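# Seat the matching driver bit in a screw inside a block

## Task

Pick the driver bit that fits the head of the screw sitting at the bottom of the hole in the block, set it into that head, make sure all the other bits end up in their holder, and release. The result must stay in place without the robot holding it, and nothing the robot last touched may settle by more than about a fingernail's width once it is let go.

## Robot and tools

Robot: two 7-joint arms, left_arm and right_arm, each with a parallel gripper and a wrist camera (cam_left_wrist, cam_right_wrist, both 504x504 pixels). The names are labels only and do not match image sides.

Frame: one shared scene frame with its origin on the table surface midway between the arms; +x points out over the table, +z up, and left_arm sits toward +y. Reported gripper poses give end_effector_position in metres and end_effector_quat_wxyz; the printed position can be off, more so at long reach. The fingers point along the gripper's +z and close along its x. The reported point lies between the pads; fingertips extend 17.5 mm past it.

Joint order (used in every row and every per-joint list): wrist roll, upper arm roll, forearm roll, waist, wrist pitch, shoulder, elbow. Stated ranges in rad: waist, upper arm roll, forearm roll, wrist roll -6.283 to 6.283; shoulder -2.250 to 2.250; elbow -2.580 to 2.580; wrist pitch -2.100 to 2.100. True ends may differ by up to 0.013 rad.

A row is always 20 numbers, each in [-1, 1], even when one arm stays still: left_arm's 7 joint displacements, then its gripper position, force_limit, speed; then the same 10 for right_arm. Joint numbers are scaled offsets, not angles: 1.0 equals 0.9985 rad for waist, shoulder, upper arm roll and elbow, and 0.8765 rad for forearm roll, wrist pitch and wrist roll. The three gripper numbers are absolute settings. position: +1 fully open (50 mm gap), about -0.65 pads meet, -1 means grip (close until blocked). force_limit per pad: -1 about 20 N, 0 about 102 N, +1 about 185 N (actual can run ~17% higher). speed of the gap change: -1 20 mm/s, 0 85, +1 150. To leave a gripper unchanged, repeat its previous three numbers; a 0 is a real command.

execute_actions(actions): a list of actions; each action is a table of up to 15 rows, one row per 1/30 s step; if shorter, its final row is held for the remaining steps. Displacements in every row of an action are counted from the joint angles at that action's start, not from the preceding row (for the first action, from the latest reported angles). An empty list just returns state and images. If any action would push a joint outward beyond 0.013 rad past its range, that action is refused for both arms; a malformed action, or a first action failing this check, cancels the whole call. Joints driven into their real end stop there, and the result may say "joint sent to its limit" (its absence proves nothing).

move(target, speed, blocking): target is one 20-number row; displacements are measured from the "Joint positions" of the latest result that lists them. All joints of both arms advance the same fraction together, so grippers trace curves. speed (0.01 to 2 rad/s, default 0.5) caps the joint with the longest path. Paths take 0.5 to 10 s; longer ones are cut at 10 s. Gripper numbers apply at the start. Moves ignore obstacles and the other arm. The result adds a "move:" line: outcome (done, off_target, moving, held, fault), limits=held or limits=none, and each arm's joint farthest from target. With blocking=false you get control back after 0.5 s; before sending new rows or moves, call wait or stop until a result shows it ended.

wait(seconds): 0 to 10; arms hold their last command; returns early if a running move ends. stop(): brakes a running move (needs room; fingers keep moving). zoom_image(camera, region): region [x0, y0, x1, y1] in that camera's pixels, origin top-left, at most 504 by 504. finished_scene(scene): ends the given scene permanently and reports success; the goal must already hold stably.

Motion limits: each control step, joint targets stay within 0.304 rad of the measured angle (waist, shoulder, upper arm roll, elbow) or 0.266 rad (forearm roll, wrist pitch, wrist roll), and are scaled back if they would put the gripper over 70 mm from where it is. Big displacements therefore need several actions; an unfinished motion must be commanded again. "Joint targets" shows what joints are currently driven toward. "joint command not followed" means a clearance check altered targets; HELD in step readings marks steps where an arm's row was held back.

Results also give Joint positions (rad) and velocities (rad/s) per arm, and gripper data. object_status: 0 moving, 1 stopped while opening, 2 stopped while closing (a grip), 3 reached the requested opening or pads met (usually nothing held). Check for 2 after sending -1. A new position value resets status to 0 briefly; new force or speed only take effect after a position change of at least 0.01, so open first for a softer grip. Fingers re-close by themselves if the grip is lost, except after a force_limit -1 grip, which also fades within about a minute on a fixed, off-center object. Opening in mm is roughly (250 - position_measured) x 0.202. Turning only the wrist roll swings the grip point on a 25 mm radius circle.

Avoid: knocking anything off the table, dropping parts, slamming or pressing hard (faster moves and targets set deeper past contact push harder), letting the arms collide. Contact torque reaching a load limit (47.5 N m for the four base joints, 29.9 N m for forearm roll, wrist pitch, wrist roll, load included) freezes that arm for 10 s and drops the rest of the call. Holding loads heats motors: a MOTOR HOT line appears from 60 °C; at 75 °C the arm goes limp and sinks (OVER-TEMPERATURE FAULT). Parts may be briefly tugged or nudged by outside forces. The simulation runs on while you think, holding the last command. Faster, smoother, lower-effort work is better.

Each tool is called as a command line: name --argument value for each argument, lists and objects as JSON in quotes; but a table of rows of numbers goes row by row, as --pt "numbers of a row", without its own name.

## Session

I'll start by looking at the current state.

execute_actions --actions '[]'

Scene clock: 0.00 s.
left_arm: end_effector_position=(+0.4814, +0.3226, +0.3044) position_measured=199 object_status=3 end_effector_quat_wxyz=(+0.048, -0.577, +0.779, +0.242) | right_arm: end_effector_position=(+0.2954, -0.5767, +0.3880) position_measured=3 object_status=3 end_effector_quat_wxyz=(-0.220, +0.877, +0.320, +0.282)
Joint names: [wrist roll, upper arm roll, forearm roll, waist, wrist pitch, shoulder, elbow]
Joint positions: left_arm=[ 4.516 -0.546 -0.161  0.772  1.695  0.523  1.254] | right_arm=[ 1.785  0.117 -0.663  1.     1.761  0.288  1.474]
Joint velocities: left_arm=[-0.001 -0.     0.     0.     0.     0.001  0.   ] | right_arm=[ 0.    -0.     0.001 -0.     0.     0.     0.   ]
Joint targets: left_arm=[4.516 -0.546 -0.161 0.772 1.695 0.523 1.254] | right_arm=[1.785 0.117 -0.663 1.000 1.761 0.288 1.474]

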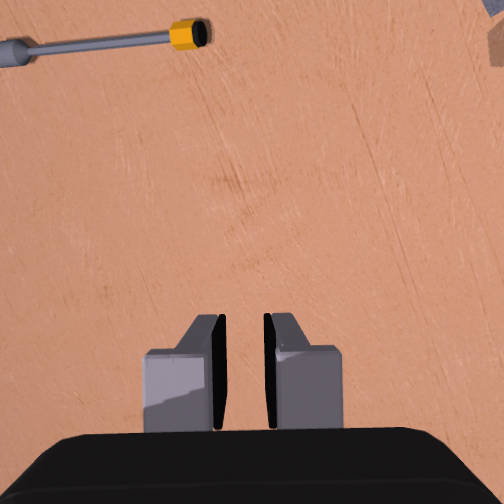

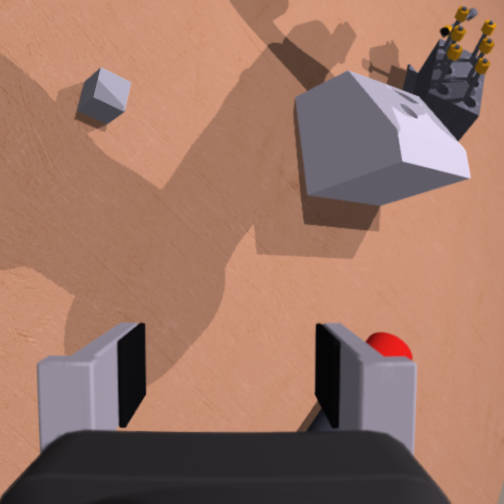

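zoom_image --camera "cam_right_wrist" --region '[284, 0, 504, 220]'

zoom_image --camera "cam_left_wrist" --region '[0, 0, 240, 120]'

Region (284, 0, 504, 220) of cam_right_wrist's 504x504 image, scaled by 2.291.

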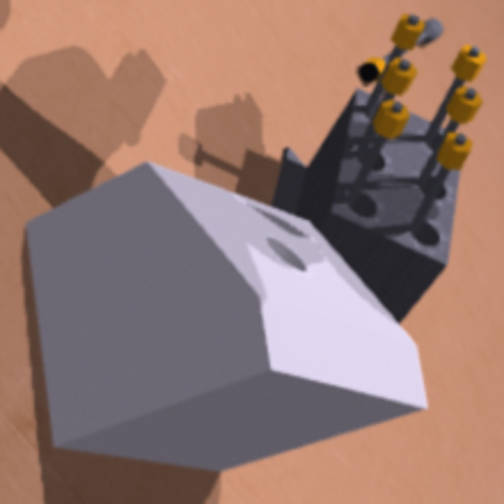

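Region (0, 0, 240, 120) of cam_left_wrist's 504x504 image, scaled by 2.100.

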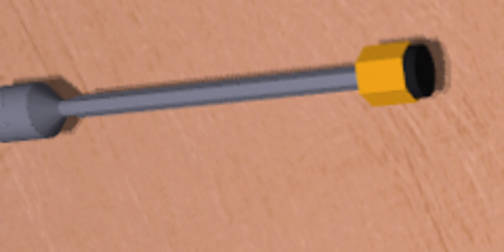

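move --target '[0.2236, 0.5468, 0.1837, -0.4517, -0.1723, -0.0446, -0.1352, 1, -1, 1, 0, -0.1172, 0.7564, -1.0, -0.195, 0.2624, -0.4747, 1, -1, 1]' --speed 0.8

Scene clock: 15.47 s.
left_arm: end_effector_position=(+0.5747, +0.2458, +0.3190) position_measured=3 object_status=3 end_effector_quat_wxyz=(+0.000, -0.645, +0.764, -0.000) | right_arm: end_effector_position=(+0.5153, -0.4112, +0.3190) position_measured=3 object_status=3 end_effector_quat_wxyz=(+0.001, +0.615, +0.788, +0.000)
Joint names: [wrist roll, upper arm roll, forearm roll, waist, wrist pitch, shoulder, elbow]
Joint positions: left_arm=[ 4.712  0.    -0.     0.321  1.544  0.478  1.119] | right_arm=[1.785 0.    0.    0.002 1.59  0.55  1.   ]
Joint velocities: left_arm=[-0.001  0.    -0.    -0.001  0.     0.001  0.001] | right_arm=[-0.     0.    -0.001 -0.002  0.     0.     0.001]
Joint targets: left_arm=[4.712 0.000 -0.000 0.321 1.544 0.478 1.119] | right_arm=[1.785 0.000 0.000 0.002 1.590 0.550 1.000]
move: done; limits=none; left_arm: farthest joint: the waist, 0.000 radians from its target (0.451 radians at the start); right_arm: farthest joint: the waist, 0.000 radians from its target (0.999 radians at the start)

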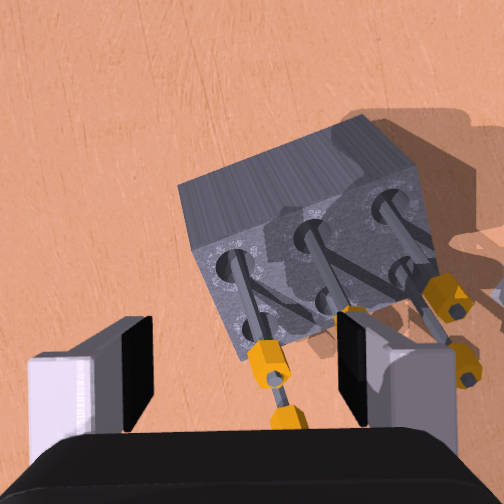

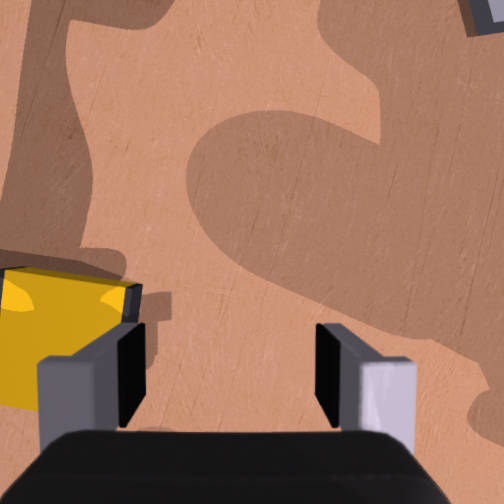

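zoom_image --camera "cam_left_wrist" --region '[160, 95, 504, 439]'

Region (160, 95, 504, 439) of cam_left_wrist's 504x504 image, scaled by 1.465.

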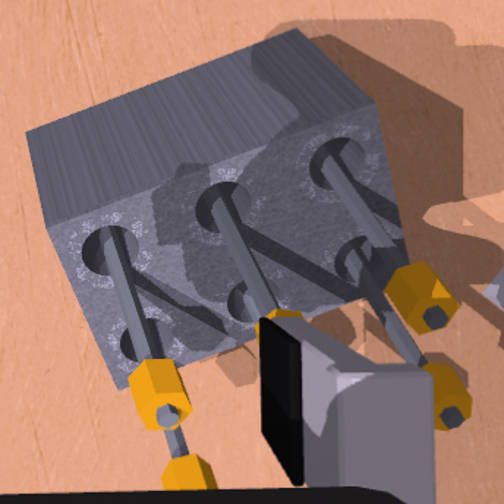

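move --target '[0.4497, 0, 0, 0.3948, -0.0399, -0.0608, 0.0964, 1, -1, 1, 0, 0, 0, 0, 0, 0, 0, 1, -1, 1]' --speed 0.8

Scene clock: 24.50 s.
left_arm: end_effector_position=(+0.4747, +0.0761, +0.3188) position_measured=3 object_status=3 end_effector_quat_wxyz=(+0.000, -0.646, +0.764, +0.000) | right_arm: end_effector_position=(+0.5153, -0.4112, +0.3190) position_measured=3 object_status=3 end_effector_quat_wxyz=(+0.001, +0.615, +0.788, +0.000)
Joint names: [wrist roll, upper arm roll, forearm roll, waist, wrist pitch, shoulder, elbow]
Joint positions: left_arm=[ 5.107  0.    -0.     0.715  1.509  0.418  1.216] | right_arm=[1.785 0.    0.    0.002 1.59  0.55  1.   ]
Joint velocities: left_arm=[ 0.001 -0.     0.     0.002 -0.     0.    -0.001] | right_arm=[-0.     0.     0.001  0.001  0.    -0.    -0.   ]
Joint targets: left_arm=[5.107 0.000 -0.000 0.715 1.509 0.418 1.216] | right_arm=[1.785 0.000 0.000 0.002 1.590 0.550 1.000]
move: done; limits=none; left_arm: farthest joint: the waist, 0.001 radians from its target (0.395 radians at the start); right_arm: farthest joint: the waist, 0.000 radians from its target (0.000 radians at the start)

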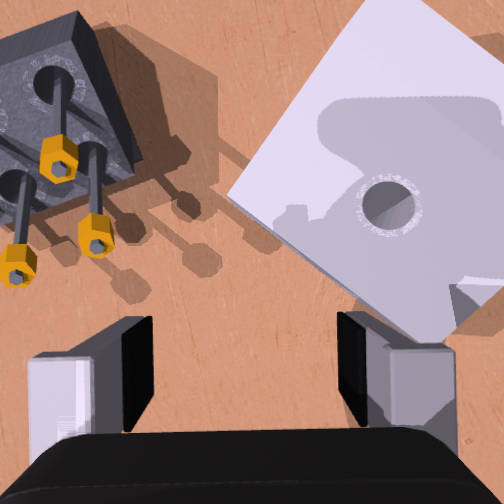

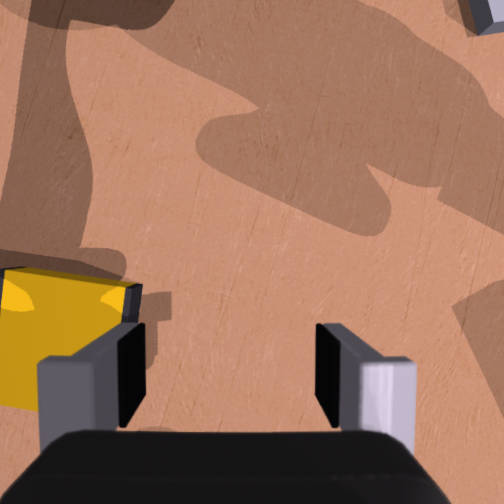

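zoom_image --camera "cam_left_wrist" --region '[0, 0, 252, 252]'

zoom_image --camera "cam_left_wrist" --region '[338, 155, 438, 255]'

Region (0, 0, 252, 252) of cam_left_wrist's 504x504 image, scaled by 2.000.

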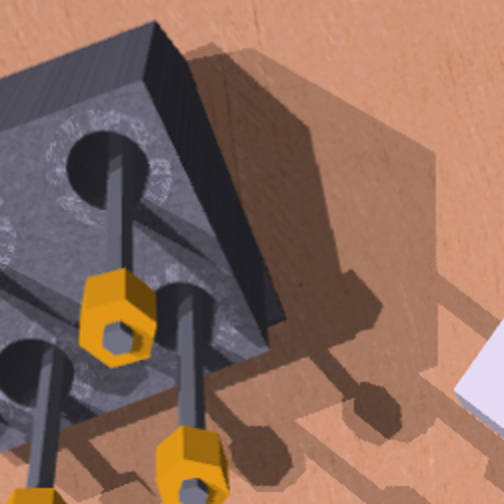

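Region (338, 155, 438, 255) of cam_left_wrist's 504x504 image, scaled by 5.040.

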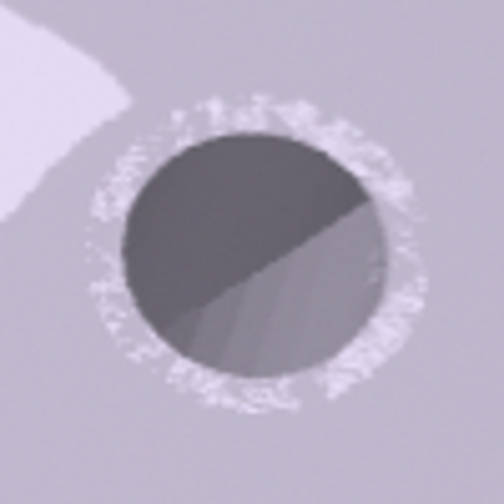

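move --target '[0.1846, 0, 0, 0.162, 0.118, 0.1617, -0.2667, 1, -1, 1, 0, 0, 0, 0, 0, 0, 0, 1, -1, 1]' --speed 0.8

Scene clock: 29.90 s.
left_arm: end_effector_position=(+0.4700, -0.0240, +0.3195) position_measured=3 object_status=3 end_effector_quat_wxyz=(+0.000, -0.646, +0.764, -0.001) | right_arm: end_effector_position=(+0.5153, -0.4112, +0.3190) position_measured=3 object_status=3 end_effector_quat_wxyz=(+0.001, +0.615, +0.788, +0.000)
Joint names: [wrist roll, upper arm roll, forearm roll, waist, wrist pitch, shoulder, elbow]
Joint positions: left_arm=[ 5.268  0.    -0.     0.876  1.612  0.579  0.949] | right_arm=[1.785 0.    0.    0.002 1.59  0.55  1.   ]
Joint velocities: left_arm=[ 0.    -0.001  0.     0.002  0.     0.003  0.001] | right_arm=[ 0.    -0.    -0.001  0.001 -0.    -0.    -0.001]
Joint targets: left_arm=[5.268 0.000 -0.000 0.876 1.612 0.579 0.949] | right_arm=[1.785 0.000 0.000 0.002 1.590 0.550 1.000]
move: done; limits=none; left_arm: farthest joint: the waist, 0.001 radians from its target (0.162 radians at the start); right_arm: farthest joint: the waist, 0.000 radians from its target (0.000 radians at the start)

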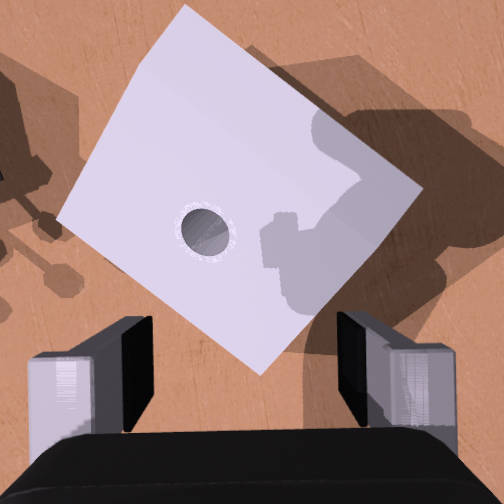

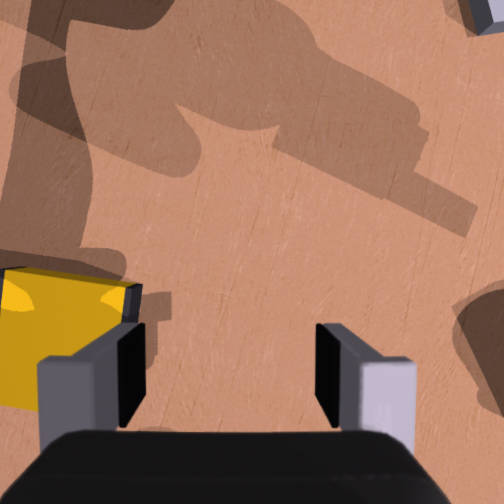

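zoom_image --camera "cam_left_wrist" --region '[155, 182, 255, 282]'

zoom_image --camera "cam_left_wrist" --region '[30, 0, 282, 252]'

zoom_image --camera "cam_left_wrist" --region '[220, 150, 472, 402]'

Region (155, 182, 255, 282) of cam_left_wrist's 504x504 image, scaled by 5.040.

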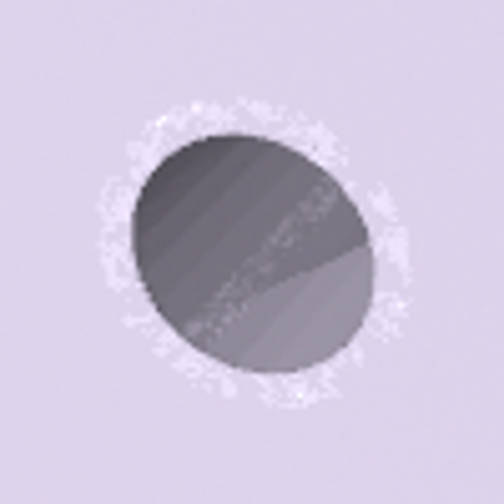

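Region (30, 0, 282, 252) of cam_left_wrist's 504x504 image, scaled by 2.000.

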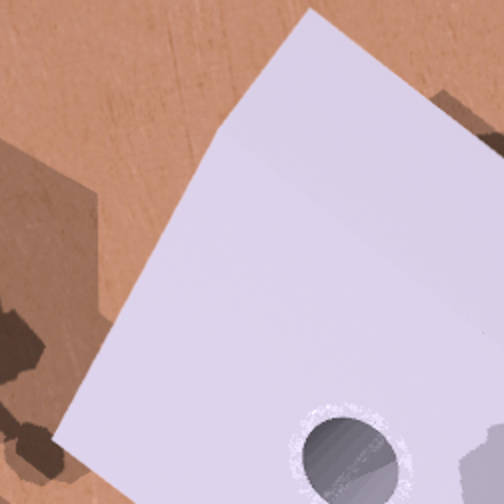

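Region (220, 150, 472, 402) of cam_left_wrist's 504x504 image, scaled by 2.000.

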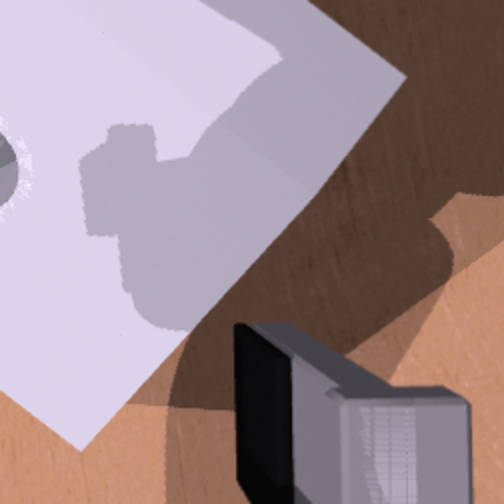

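move --target '[-0.8637, 0, 0.3762, -0.1257, -0.7505, -0.1326, 0.5744, 1, -1, 1, 0, 0, 0, 0, 0, 0, 0, 1, -1, 1]' --speed 0.9

Scene clock: 38.93 s.
left_arm: end_effector_position=(+0.4637, -0.0562, +0.2387) position_measured=3 object_status=3 end_effector_quat_wxyz=(-0.060, -0.443, +0.878, -0.169) | right_arm: end_effector_position=(+0.5153, -0.4112, +0.3190) position_measured=3 object_status=3 end_effector_quat_wxyz=(+0.001, +0.615, +0.788, +0.000)
Joint names: [wrist roll, upper arm roll, forearm roll, waist, wrist pitch, shoulder, elbow]
Joint positions: left_arm=[4.511 0.    0.329 0.751 0.954 0.447 1.523] | right_arm=[1.785 0.    0.    0.002 1.59  0.55  1.   ]
Joint velocities: left_arm=[-0.002 -0.    -0.    -0.002 -0.001 -0.003  0.002] | right_arm=[-0.     0.001  0.     0.    -0.     0.     0.   ]
Joint targets: left_arm=[4.511 0.000 0.329 0.751 0.954 0.446 1.523] | right_arm=[1.785 0.000 0.000 0.002 1.590 0.550 1.000]
move: done; limits=none; left_arm: farthest joint: the waist, 0.000 radians from its target (0.126 radians at the start); right_arm: farthest joint: the waist, 0.000 radians from its target (0.000 radians at the start)

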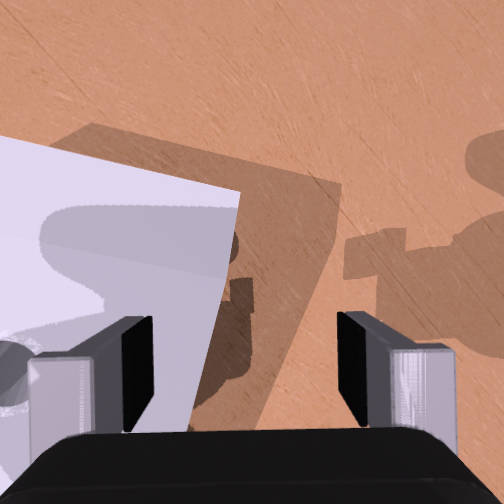

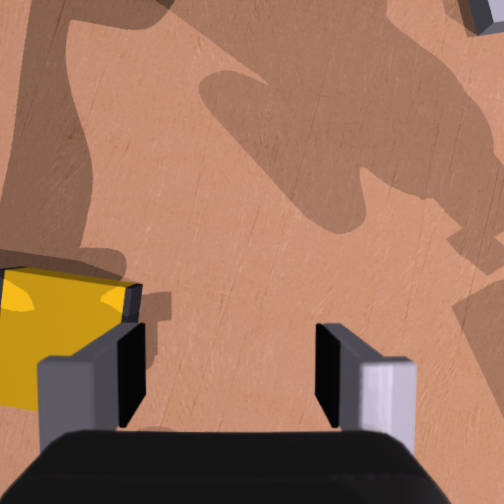

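move --target '[-0.8637, 0, 0.377, -0.1262, -0.7503, -0.1328, 0.574, 1, -1, 1, 0, 0, 0, 0, 0, 0, 0, 1, -1, 1]' --speed 0.8

Scene clock: 41.10 s.
left_arm: end_effector_position=(+0.4702, +0.0432, +0.1770) position_measured=3 object_status=3 end_effector_quat_wxyz=(+0.093, -0.346, +0.902, -0.242) | right_arm: end_effector_position=(+0.5153, -0.4112, +0.3190) position_measured=3 object_status=3 end_effector_quat_wxyz=(+0.001, +0.615, +0.788, +0.000)
Joint names: [wrist roll, upper arm roll, forearm roll, waist, wrist pitch, shoulder, elbow]
Joint positions: left_arm=[3.754 0.    0.66  0.625 0.297 0.314 2.096] | right_arm=[1.785 0.    0.    0.002 1.59  0.55  1.   ]
Joint velocities: left_arm=[-0.    -0.     0.    -0.002  0.    -0.004 -0.   ] | right_arm=[ 0.     0.    -0.002 -0.    -0.    -0.    -0.   ]
Joint targets: left_arm=[3.754 0.000 0.660 0.625 0.297 0.314 2.096] | right_arm=[1.785 0.000 0.000 0.002 1.590 0.550 1.000]
move: done; limits=none; left_arm: farthest joint: the waist, 0.000 radians from its target (0.126 radians at the start); right_arm: farthest joint: the waist, 0.000 radians from its target (0.000 radians at the start)

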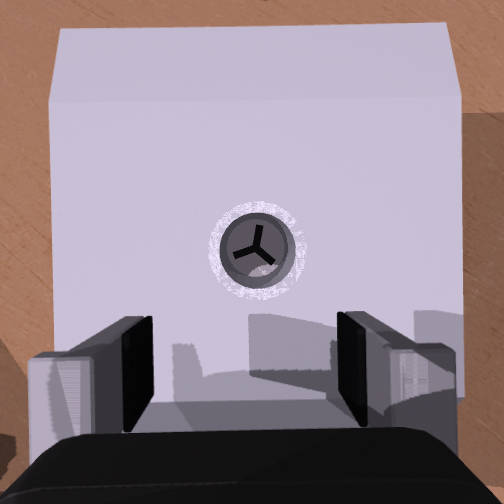

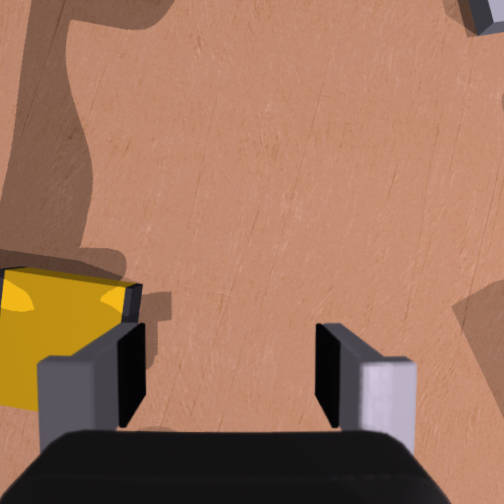

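Excellent, I'm looking straight down the hole. Let me zoom.

zoom_image --camera "cam_left_wrist" --region '[202, 195, 312, 305]'

Region (202, 195, 312, 305) of cam_left_wrist's 504x504 image, scaled by 4.582.

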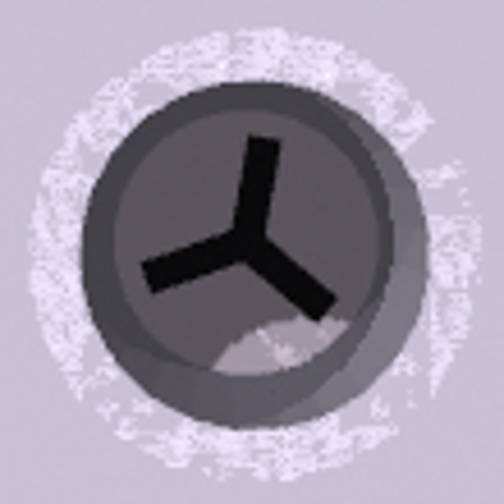

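zoom_image --camera "cam_left_wrist" --region '[30, 10, 150, 130]'

zoom_image --camera "cam_left_wrist" --region '[384, 10, 504, 130]'

zoom_image --camera "cam_left_wrist" --region '[324, 290, 504, 470]'

zoom_image --camera "cam_left_wrist" --region '[10, 290, 190, 470]'

Region (30, 10, 150, 130) of cam_left_wrist's 504x504 image, scaled by 4.200.

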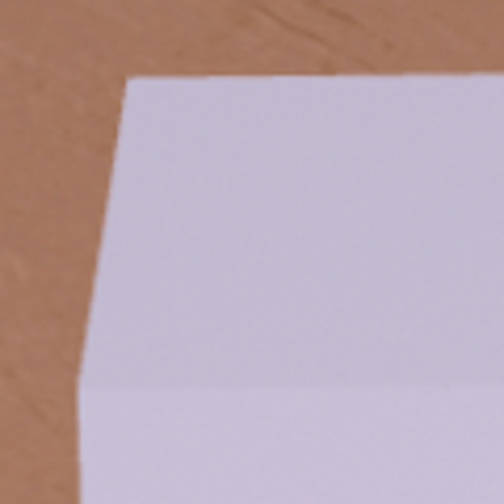

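Region (384, 10, 504, 130) of cam_left_wrist's 504x504 image, scaled by 4.200.

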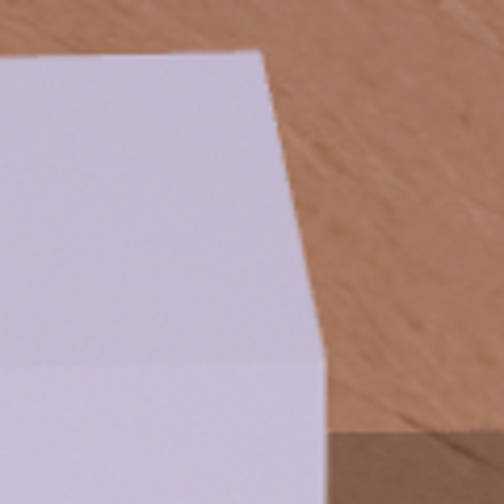

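Region (324, 290, 504, 470) of cam_left_wrist's 504x504 image, scaled by 2.800.

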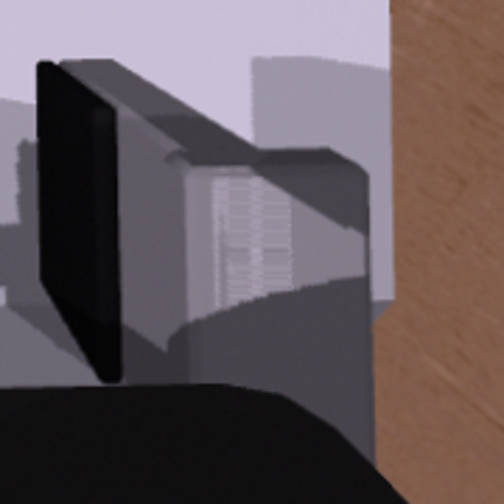

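Region (10, 290, 190, 470) of cam_left_wrist's 504x504 image, scaled by 2.800.

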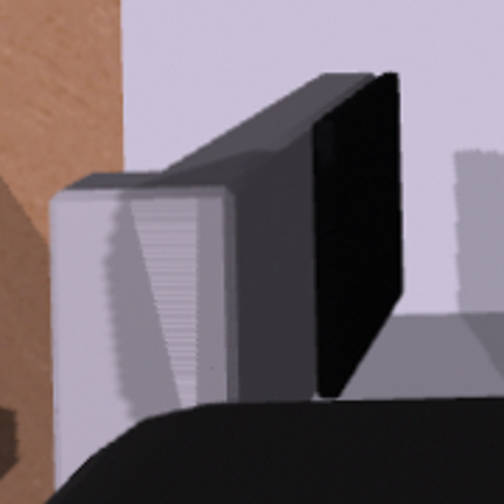

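move --target '[0.235, 0, 0, -0.2003, 0.996, 0.1362, -0.8973, 1, -1, 1, 0, 0, 0, 0, 0, 0, 0, 1, -1, 1]' --speed 0.9

Scene clock: 55.13 s.
left_arm: end_effector_position=(+0.5954, -0.0212, +0.4034) position_measured=3 object_status=3 end_effector_quat_wxyz=(-0.034, -0.326, +0.878, -0.348) | right_arm: end_effector_position=(+0.5153, -0.4112, +0.3190) position_measured=3 object_status=3 end_effector_quat_wxyz=(+0.001, +0.615, +0.788, +0.000)
Joint names: [wrist roll, upper arm roll, forearm roll, waist, wrist pitch, shoulder, elbow]
Joint positions: left_arm=[3.96  0.    0.66  0.425 1.17  0.45  1.2  ] | right_arm=[1.785 0.    0.    0.002 1.59  0.55  1.   ]
Joint velocities: left_arm=[-0.001  0.001 -0.001 -0.001  0.     0.001 -0.   ] | right_arm=[ 0.     0.    -0.002  0.001 -0.     0.     0.   ]
Joint targets: left_arm=[3.960 0.000 0.660 0.425 1.170 0.450 1.200] | right_arm=[1.785 0.000 0.000 0.002 1.590 0.550 1.000]
move: done; limits=none; left_arm: farthest joint: the waist, 0.000 radians from its target (0.200 radians at the start); right_arm: farthest joint: the waist, 0.000 radians from its target (0.000 radians at the start)

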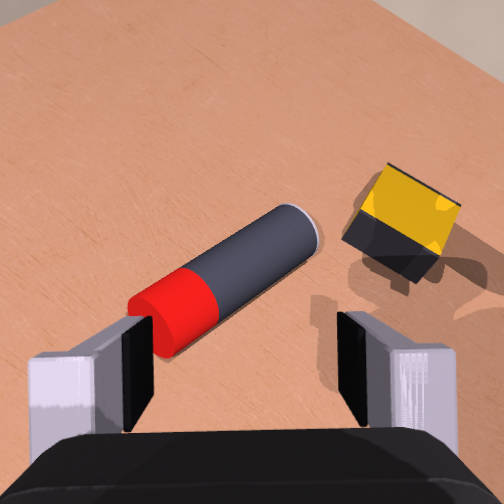

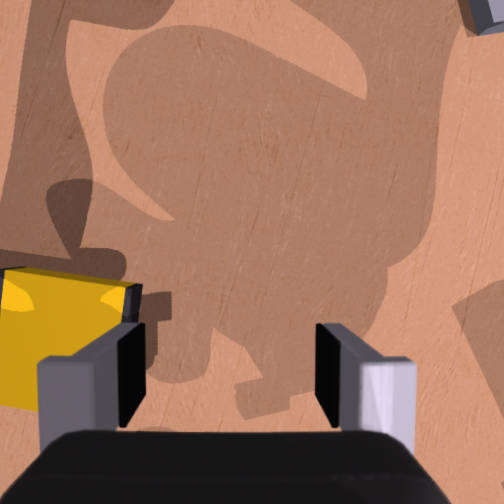

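move --target '[0, 0, -0.5286, -0.992, 0.3622, 0.6135, -0.4329, 1, -1, 1, -0.7787, 0, -1.0, 0.6209, 0.3123, 0.4466, 0.6001, 1, -1, 1]' --speed 0.8

Scene clock: 59.80 s.
left_arm: end_effector_position=(+0.6002, +0.6967, +0.0892) position_measured=3 object_status=3 end_effector_quat_wxyz=(-0.092, -0.701, +0.701, -0.092) | right_arm: end_effector_position=(+0.3708, -0.3760, +0.2459) position_measured=3 object_status=3 end_effector_quat_wxyz=(+0.677, -0.731, -0.035, +0.072)
Joint names: [wrist roll, upper arm roll, forearm roll, waist, wrist pitch, shoulder, elbow]
Joint positions: left_arm=[ 3.96   0.     0.197 -0.565  1.487  1.063  0.768] | right_arm=[ 1.102  0.    -0.877  0.622  1.863  0.996  1.6  ]
Joint velocities: left_arm=[ 0.001 -0.    -0.    -0.005  0.001  0.003  0.   ] | right_arm=[ 0.     0.     0.001 -0.     0.    -0.     0.   ]
Joint targets: left_arm=[3.960 0.000 0.197 -0.565 1.487 1.063 0.768] | right_arm=[1.102 0.000 -0.877 0.622 1.863 0.996 1.600]
move: done; limits=none; left_arm: farthest joint: the waist, 0.001 radians from its target (0.991 radians at the start); right_arm: farthest joint: the waist, 0.000 radians from its target (0.620 radians at the start)

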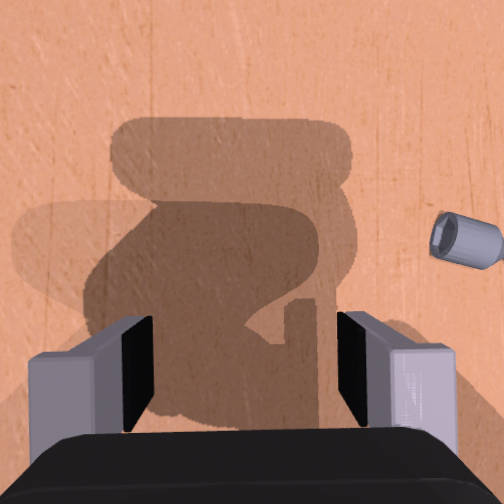

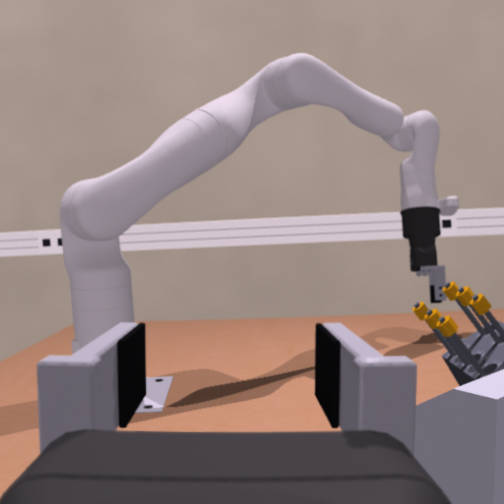

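zoom_image --camera "cam_left_wrist" --region '[414, 195, 504, 285]'

zoom_image --camera "cam_right_wrist" --region '[384, 180, 504, 400]'

Region (414, 195, 504, 285) of cam_left_wrist's 504x504 image, scaled by 5.600.

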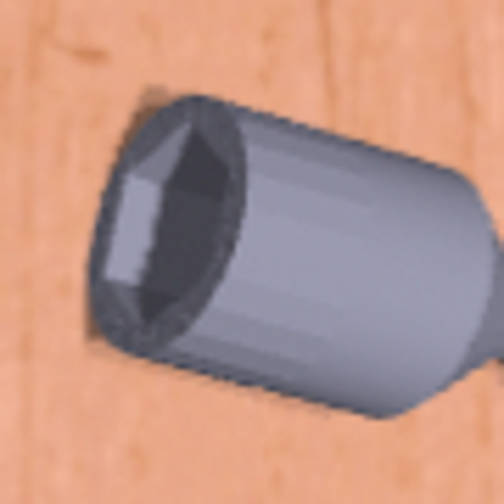

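Region (384, 180, 504, 400) of cam_right_wrist's 504x504 image, scaled by 2.291; it fills the left 275 columns of this view, and the rest is white.

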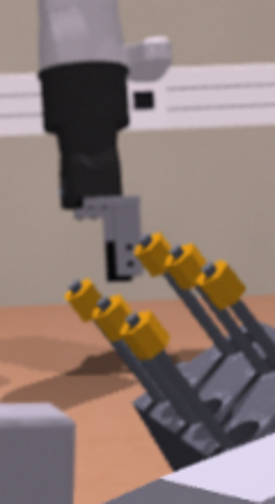

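move --target '[-0.667, 0, -0.51, 0.5008, -0.3423, -0.701, 0.5008, 1, -1, 1, 0, 0, -0.2, 0, 0, 0, 0, 1, -1, 1]' --speed 0.9

Scene clock: 73.73 s.
left_arm: end_effector_position=(+0.6080, +0.5100, +0.3509) position_measured=3 object_status=3 end_effector_quat_wxyz=(+0.161, -0.193, +0.960, +0.121) | right_arm: end_effector_position=(+0.4197, -0.3732, +0.2697) position_measured=3 object_status=3 end_effector_quat_wxyz=(+0.707, -0.707, -0.000, +0.001)
Joint names: [wrist roll, upper arm roll, forearm roll, waist, wrist pitch, shoulder, elbow]
Joint positions: left_arm=[ 3.376  0.    -0.251 -0.065  1.187  0.363  1.268] | right_arm=[ 1.102  0.    -1.052  0.622  1.863  0.996  1.6  ]
Joint velocities: left_arm=[-0.002 -0.     0.     0.002  0.001 -0.002  0.001] | right_arm=[-0.    -0.001 -0.001 -0.    -0.    -0.     0.   ]
Joint targets: left_arm=[3.376 0.000 -0.251 -0.065 1.187 0.363 1.268] | right_arm=[1.102 0.000 -1.052 0.622 1.863 0.996 1.600]
move: done; limits=none; left_arm: farthest joint: the waist, 0.000 radians from its target (0.500 radians at the start); right_arm: farthest joint: the waist, 0.000 radians from its target (0.000 radians at the start)

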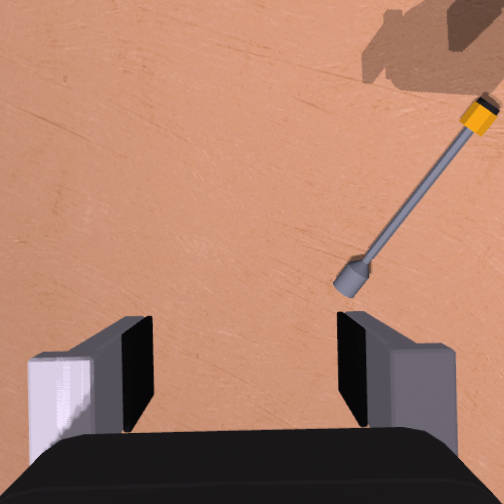

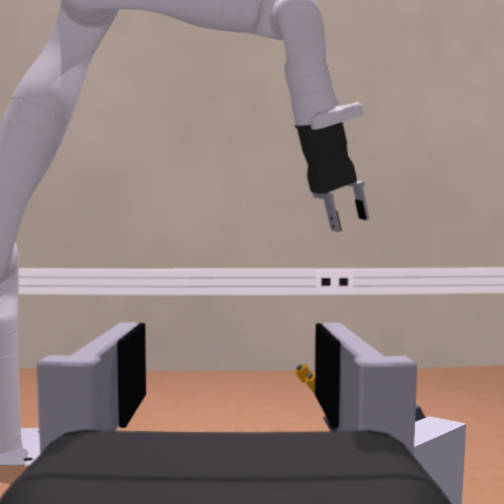

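move --target '[-0.6679, 0, -0.5094, 0.8067, -0.5519, -0.2274, 0.6632, 1, -1, 1, 0, 0, 0, 0, 0, 0, 0, 1, -1, 1]' --speed 0.9

Scene clock: 75.77 s.
left_arm: end_effector_position=(+0.4937, +0.1848, +0.2728) position_measured=3 object_status=3 end_effector_quat_wxyz=(+0.204, +0.609, +0.727, +0.243) | right_arm: end_effector_position=(+0.4197, -0.3732, +0.2697) position_measured=3 object_status=3 end_effector_quat_wxyz=(+0.707, -0.707, -0.000, +0.001)
Joint names: [wrist roll, upper arm roll, forearm roll, waist, wrist pitch, shoulder, elbow]
Joint positions: left_arm=[ 2.79   0.    -0.697  0.74   0.703  0.136  1.93 ] | right_arm=[ 1.102  0.    -1.052  0.622  1.863  0.996  1.6  ]
Joint velocities: left_arm=[ 0.001 -0.    -0.     0.003 -0.001 -0.001  0.   ] | right_arm=[-0.     0.     0.001 -0.    -0.     0.    -0.001]
Joint targets: left_arm=[2.790 0.000 -0.697 0.740 0.703 0.136 1.930] | right_arm=[1.102 0.000 -1.052 0.622 1.863 0.996 1.600]
move: done; limits=none; left_arm: farthest joint: the waist, 0.000 radians from its target (0.805 radians at the start); right_arm: farthest joint: the waist, 0.000 radians from its target (0.000 radians at the start)

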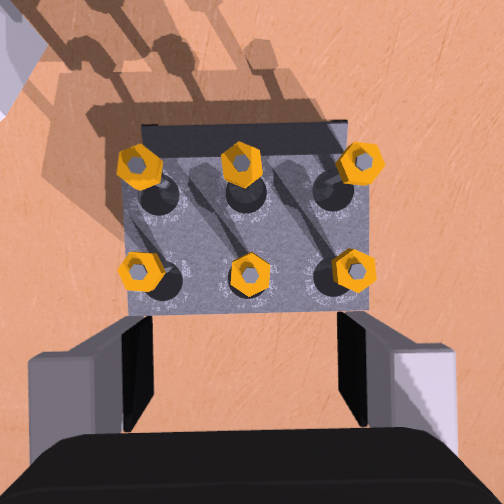

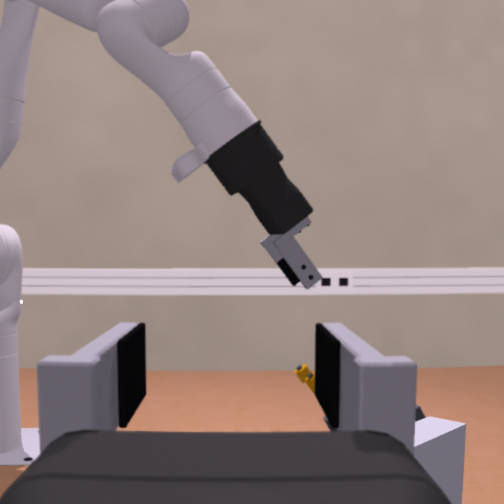

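zoom_image --camera "cam_left_wrist" --region '[105, 110, 285, 320]'

zoom_image --camera "cam_left_wrist" --region '[210, 110, 400, 320]'

Region (105, 110, 285, 320) of cam_left_wrist's 504x504 image, scaled by 2.400; it fills the left 432 columns of this view, and the rest is white.

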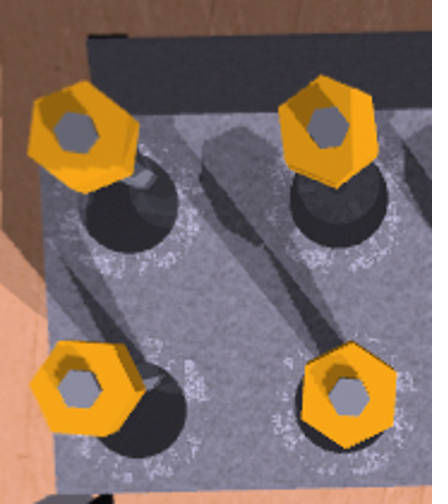

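Region (210, 110, 400, 320) of cam_left_wrist's 504x504 image, scaled by 2.400; it fills the left 456 columns of this view, and the rest is white.

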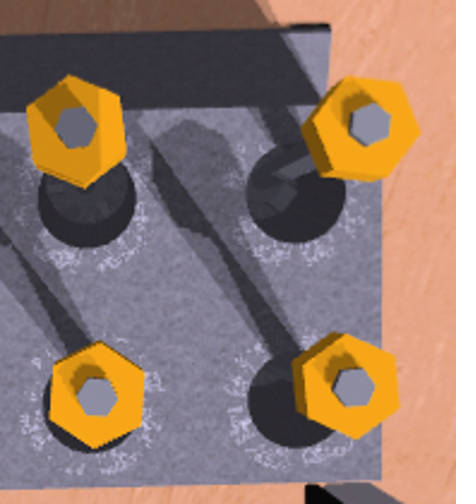

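zoom_image --camera "cam_left_wrist" --region '[215, 160, 275, 220]'

zoom_image --camera "cam_left_wrist" --region '[303, 158, 363, 218]'

Region (215, 160, 275, 220) of cam_left_wrist's 504x504 image, scaled by 8.400.

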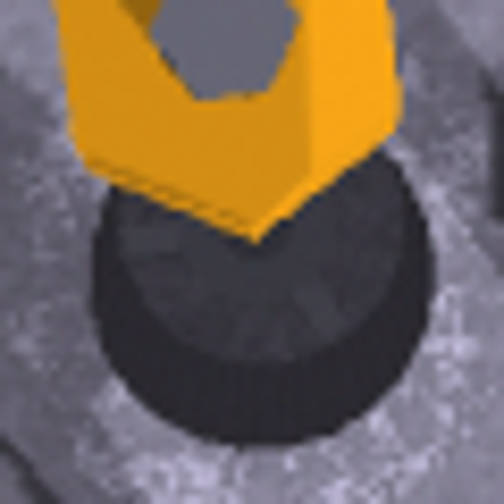

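Region (303, 158, 363, 218) of cam_left_wrist's 504x504 image, scaled by 8.400.

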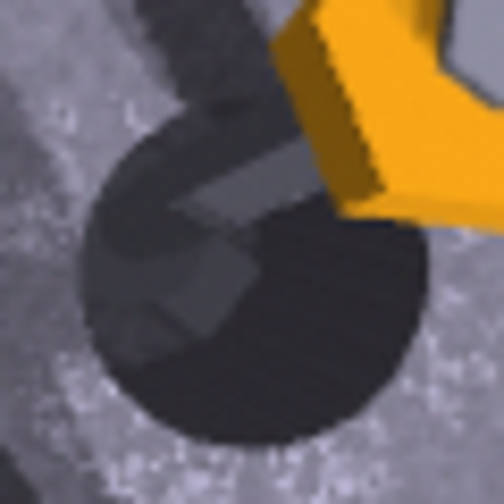

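move --target '[-0.3483, 0, 0.2694, -0.1407, 0.0111, 0.2328, -0.2551, 1, -1, 1, 0, 0, 0, 0, 0, 0, 0, 1, -1, 1]' --speed 0.7

Scene clock: 83.10 s.
left_arm: end_effector_position=(+0.5732, +0.1754, +0.2351) position_measured=3 object_status=3 end_effector_quat_wxyz=(+0.166, +0.621, +0.740, +0.198) | right_arm: end_effector_position=(+0.4197, -0.3732, +0.2697) position_measured=3 object_status=3 end_effector_quat_wxyz=(+0.707, -0.707, -0.000, +0.001)
Joint names: [wrist roll, upper arm roll, forearm roll, waist, wrist pitch, shoulder, elbow]
Joint positions: left_arm=[ 2.485  0.    -0.461  0.6    0.713  0.368  1.675] | right_arm=[ 1.102  0.    -1.052  0.622  1.863  0.996  1.6  ]
Joint velocities: left_arm=[ 0.001  0.     0.    -0.001  0.001  0.002  0.   ] | right_arm=[-0.001  0.    -0.001  0.    -0.     0.    -0.   ]
Joint targets: left_arm=[2.485 0.000 -0.461 0.600 0.713 0.368 1.675] | right_arm=[1.102 0.000 -1.052 0.622 1.863 0.996 1.600]
move: done; limits=none; left_arm: farthest joint: the waist, 0.000 radians from its target (0.141 radians at the start); right_arm: farthest joint: the waist, 0.000 radians from its target (0.000 radians at the start)

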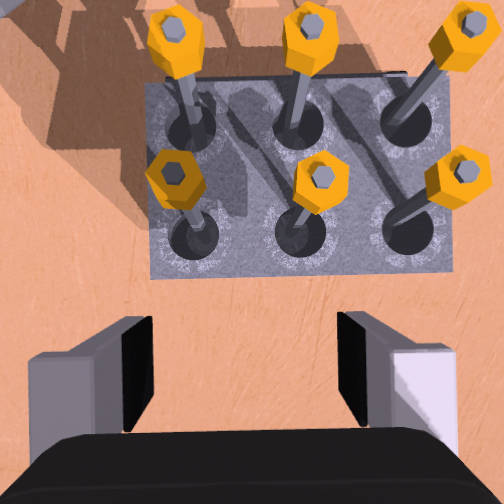

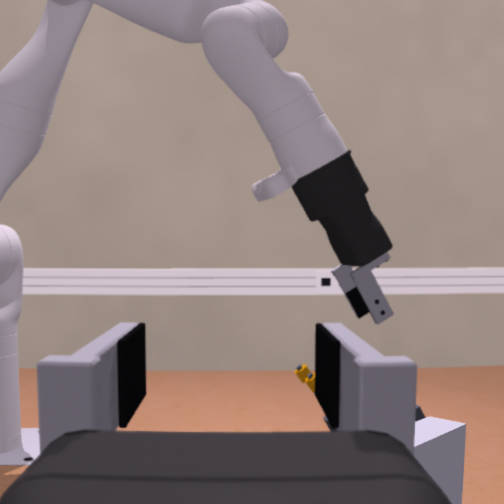

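zoom_image --camera "cam_left_wrist" --region '[163, 203, 227, 267]'

zoom_image --camera "cam_left_wrist" --region '[269, 200, 333, 264]'

Region (163, 203, 227, 267) of cam_left_wrist's 504x504 image, scaled by 7.875.

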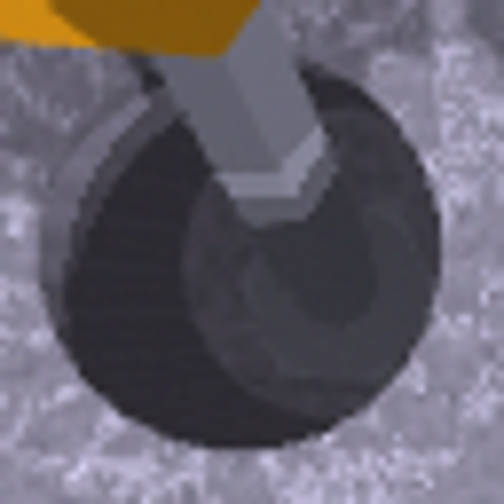

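Region (269, 200, 333, 264) of cam_left_wrist's 504x504 image, scaled by 7.875.

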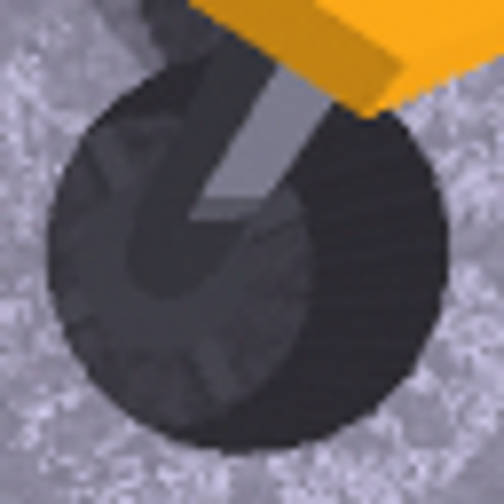

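zoom_image --camera "cam_left_wrist" --region '[376, 197, 440, 261]'

zoom_image --camera "cam_left_wrist" --region '[160, 94, 224, 158]'

zoom_image --camera "cam_left_wrist" --region '[266, 92, 330, 156]'

Region (376, 197, 440, 261) of cam_left_wrist's 504x504 image, scaled by 7.875.

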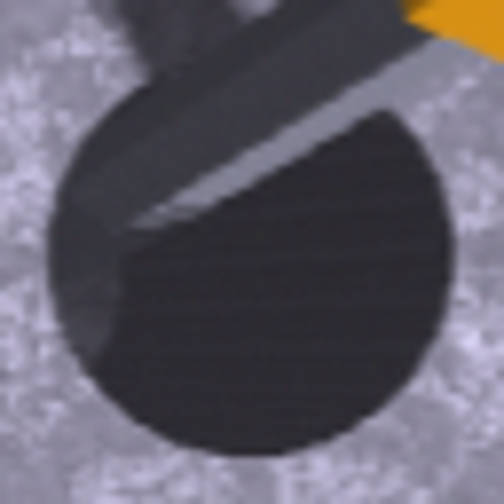

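Region (160, 94, 224, 158) of cam_left_wrist's 504x504 image, scaled by 7.875.

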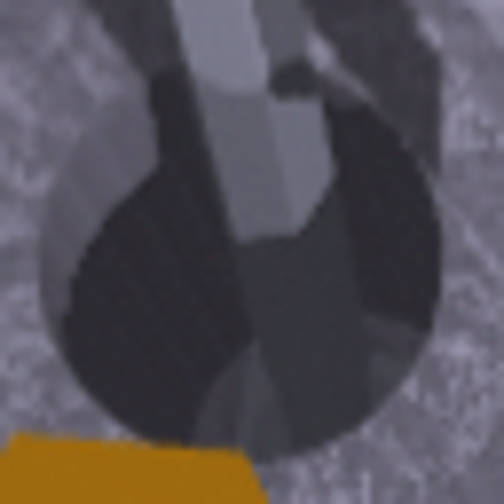

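Region (266, 92, 330, 156) of cam_left_wrist's 504x504 image, scaled by 7.875.

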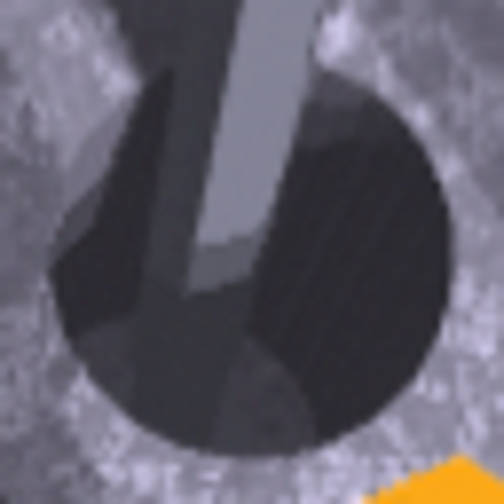

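move --target '[-0.1749, 0, 0.0617, -0.1405, -0.1013, -0.0821, 0.1233, 1, -1, 1, 0, 0, 0, 0, 0, 0, 0, 1, -1, 1]' --speed 0.6

zoom_image --camera "cam_left_wrist" --region '[215, 200, 279, 264]'

Scene clock: 87.13 s.
left_arm: end_effector_position=(+0.5615, +0.2420, +0.2346) position_measured=3 object_status=3 end_effector_quat_wxyz=(+0.166, +0.621, +0.740, +0.198) | right_arm: end_effector_position=(+0.4197, -0.3732, +0.2697) position_measured=3 object_status=3 end_effector_quat_wxyz=(+0.707, -0.707, -0.000, +0.001)
Joint names: [wrist roll, upper arm roll, forearm roll, waist, wrist pitch, shoulder, elbow]
Joint positions: left_arm=[ 2.332  0.    -0.407  0.46   0.624  0.286  1.798] | right_arm=[ 1.102  0.    -1.052  0.622  1.863  0.996  1.6  ]
Joint velocities: left_arm=[ 0.     0.     0.001 -0.002 -0.     0.     0.002] | right_arm=[ 0.001  0.001 -0.001 -0.    -0.     0.     0.   ]
Joint targets: left_arm=[2.332 0.000 -0.407 0.459 0.624 0.286 1.798] | right_arm=[1.102 0.000 -1.052 0.622 1.863 0.996 1.600]
move: done; limits=none; left_arm: farthest joint: the waist, 0.000 radians from its target (0.140 radians at the start); right_arm: farthest joint: the waist, 0.000 radians from its target (0.000 radians at the start)

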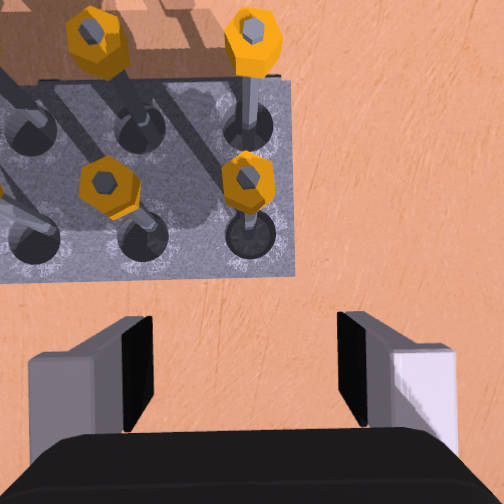

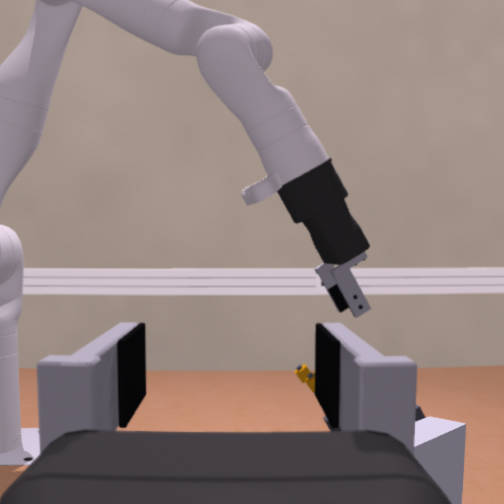

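Region (215, 200, 279, 264) of cam_left_wrist's 504x504 image, scaled by 7.875.

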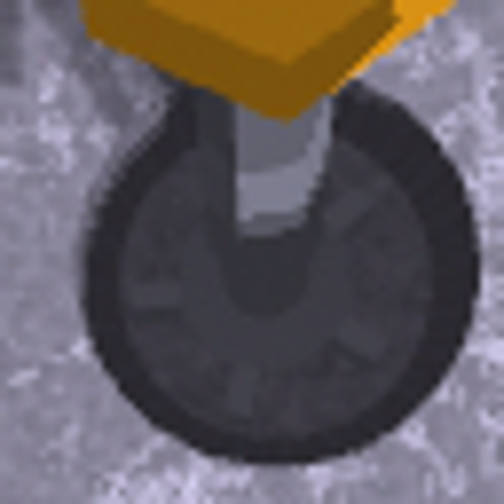

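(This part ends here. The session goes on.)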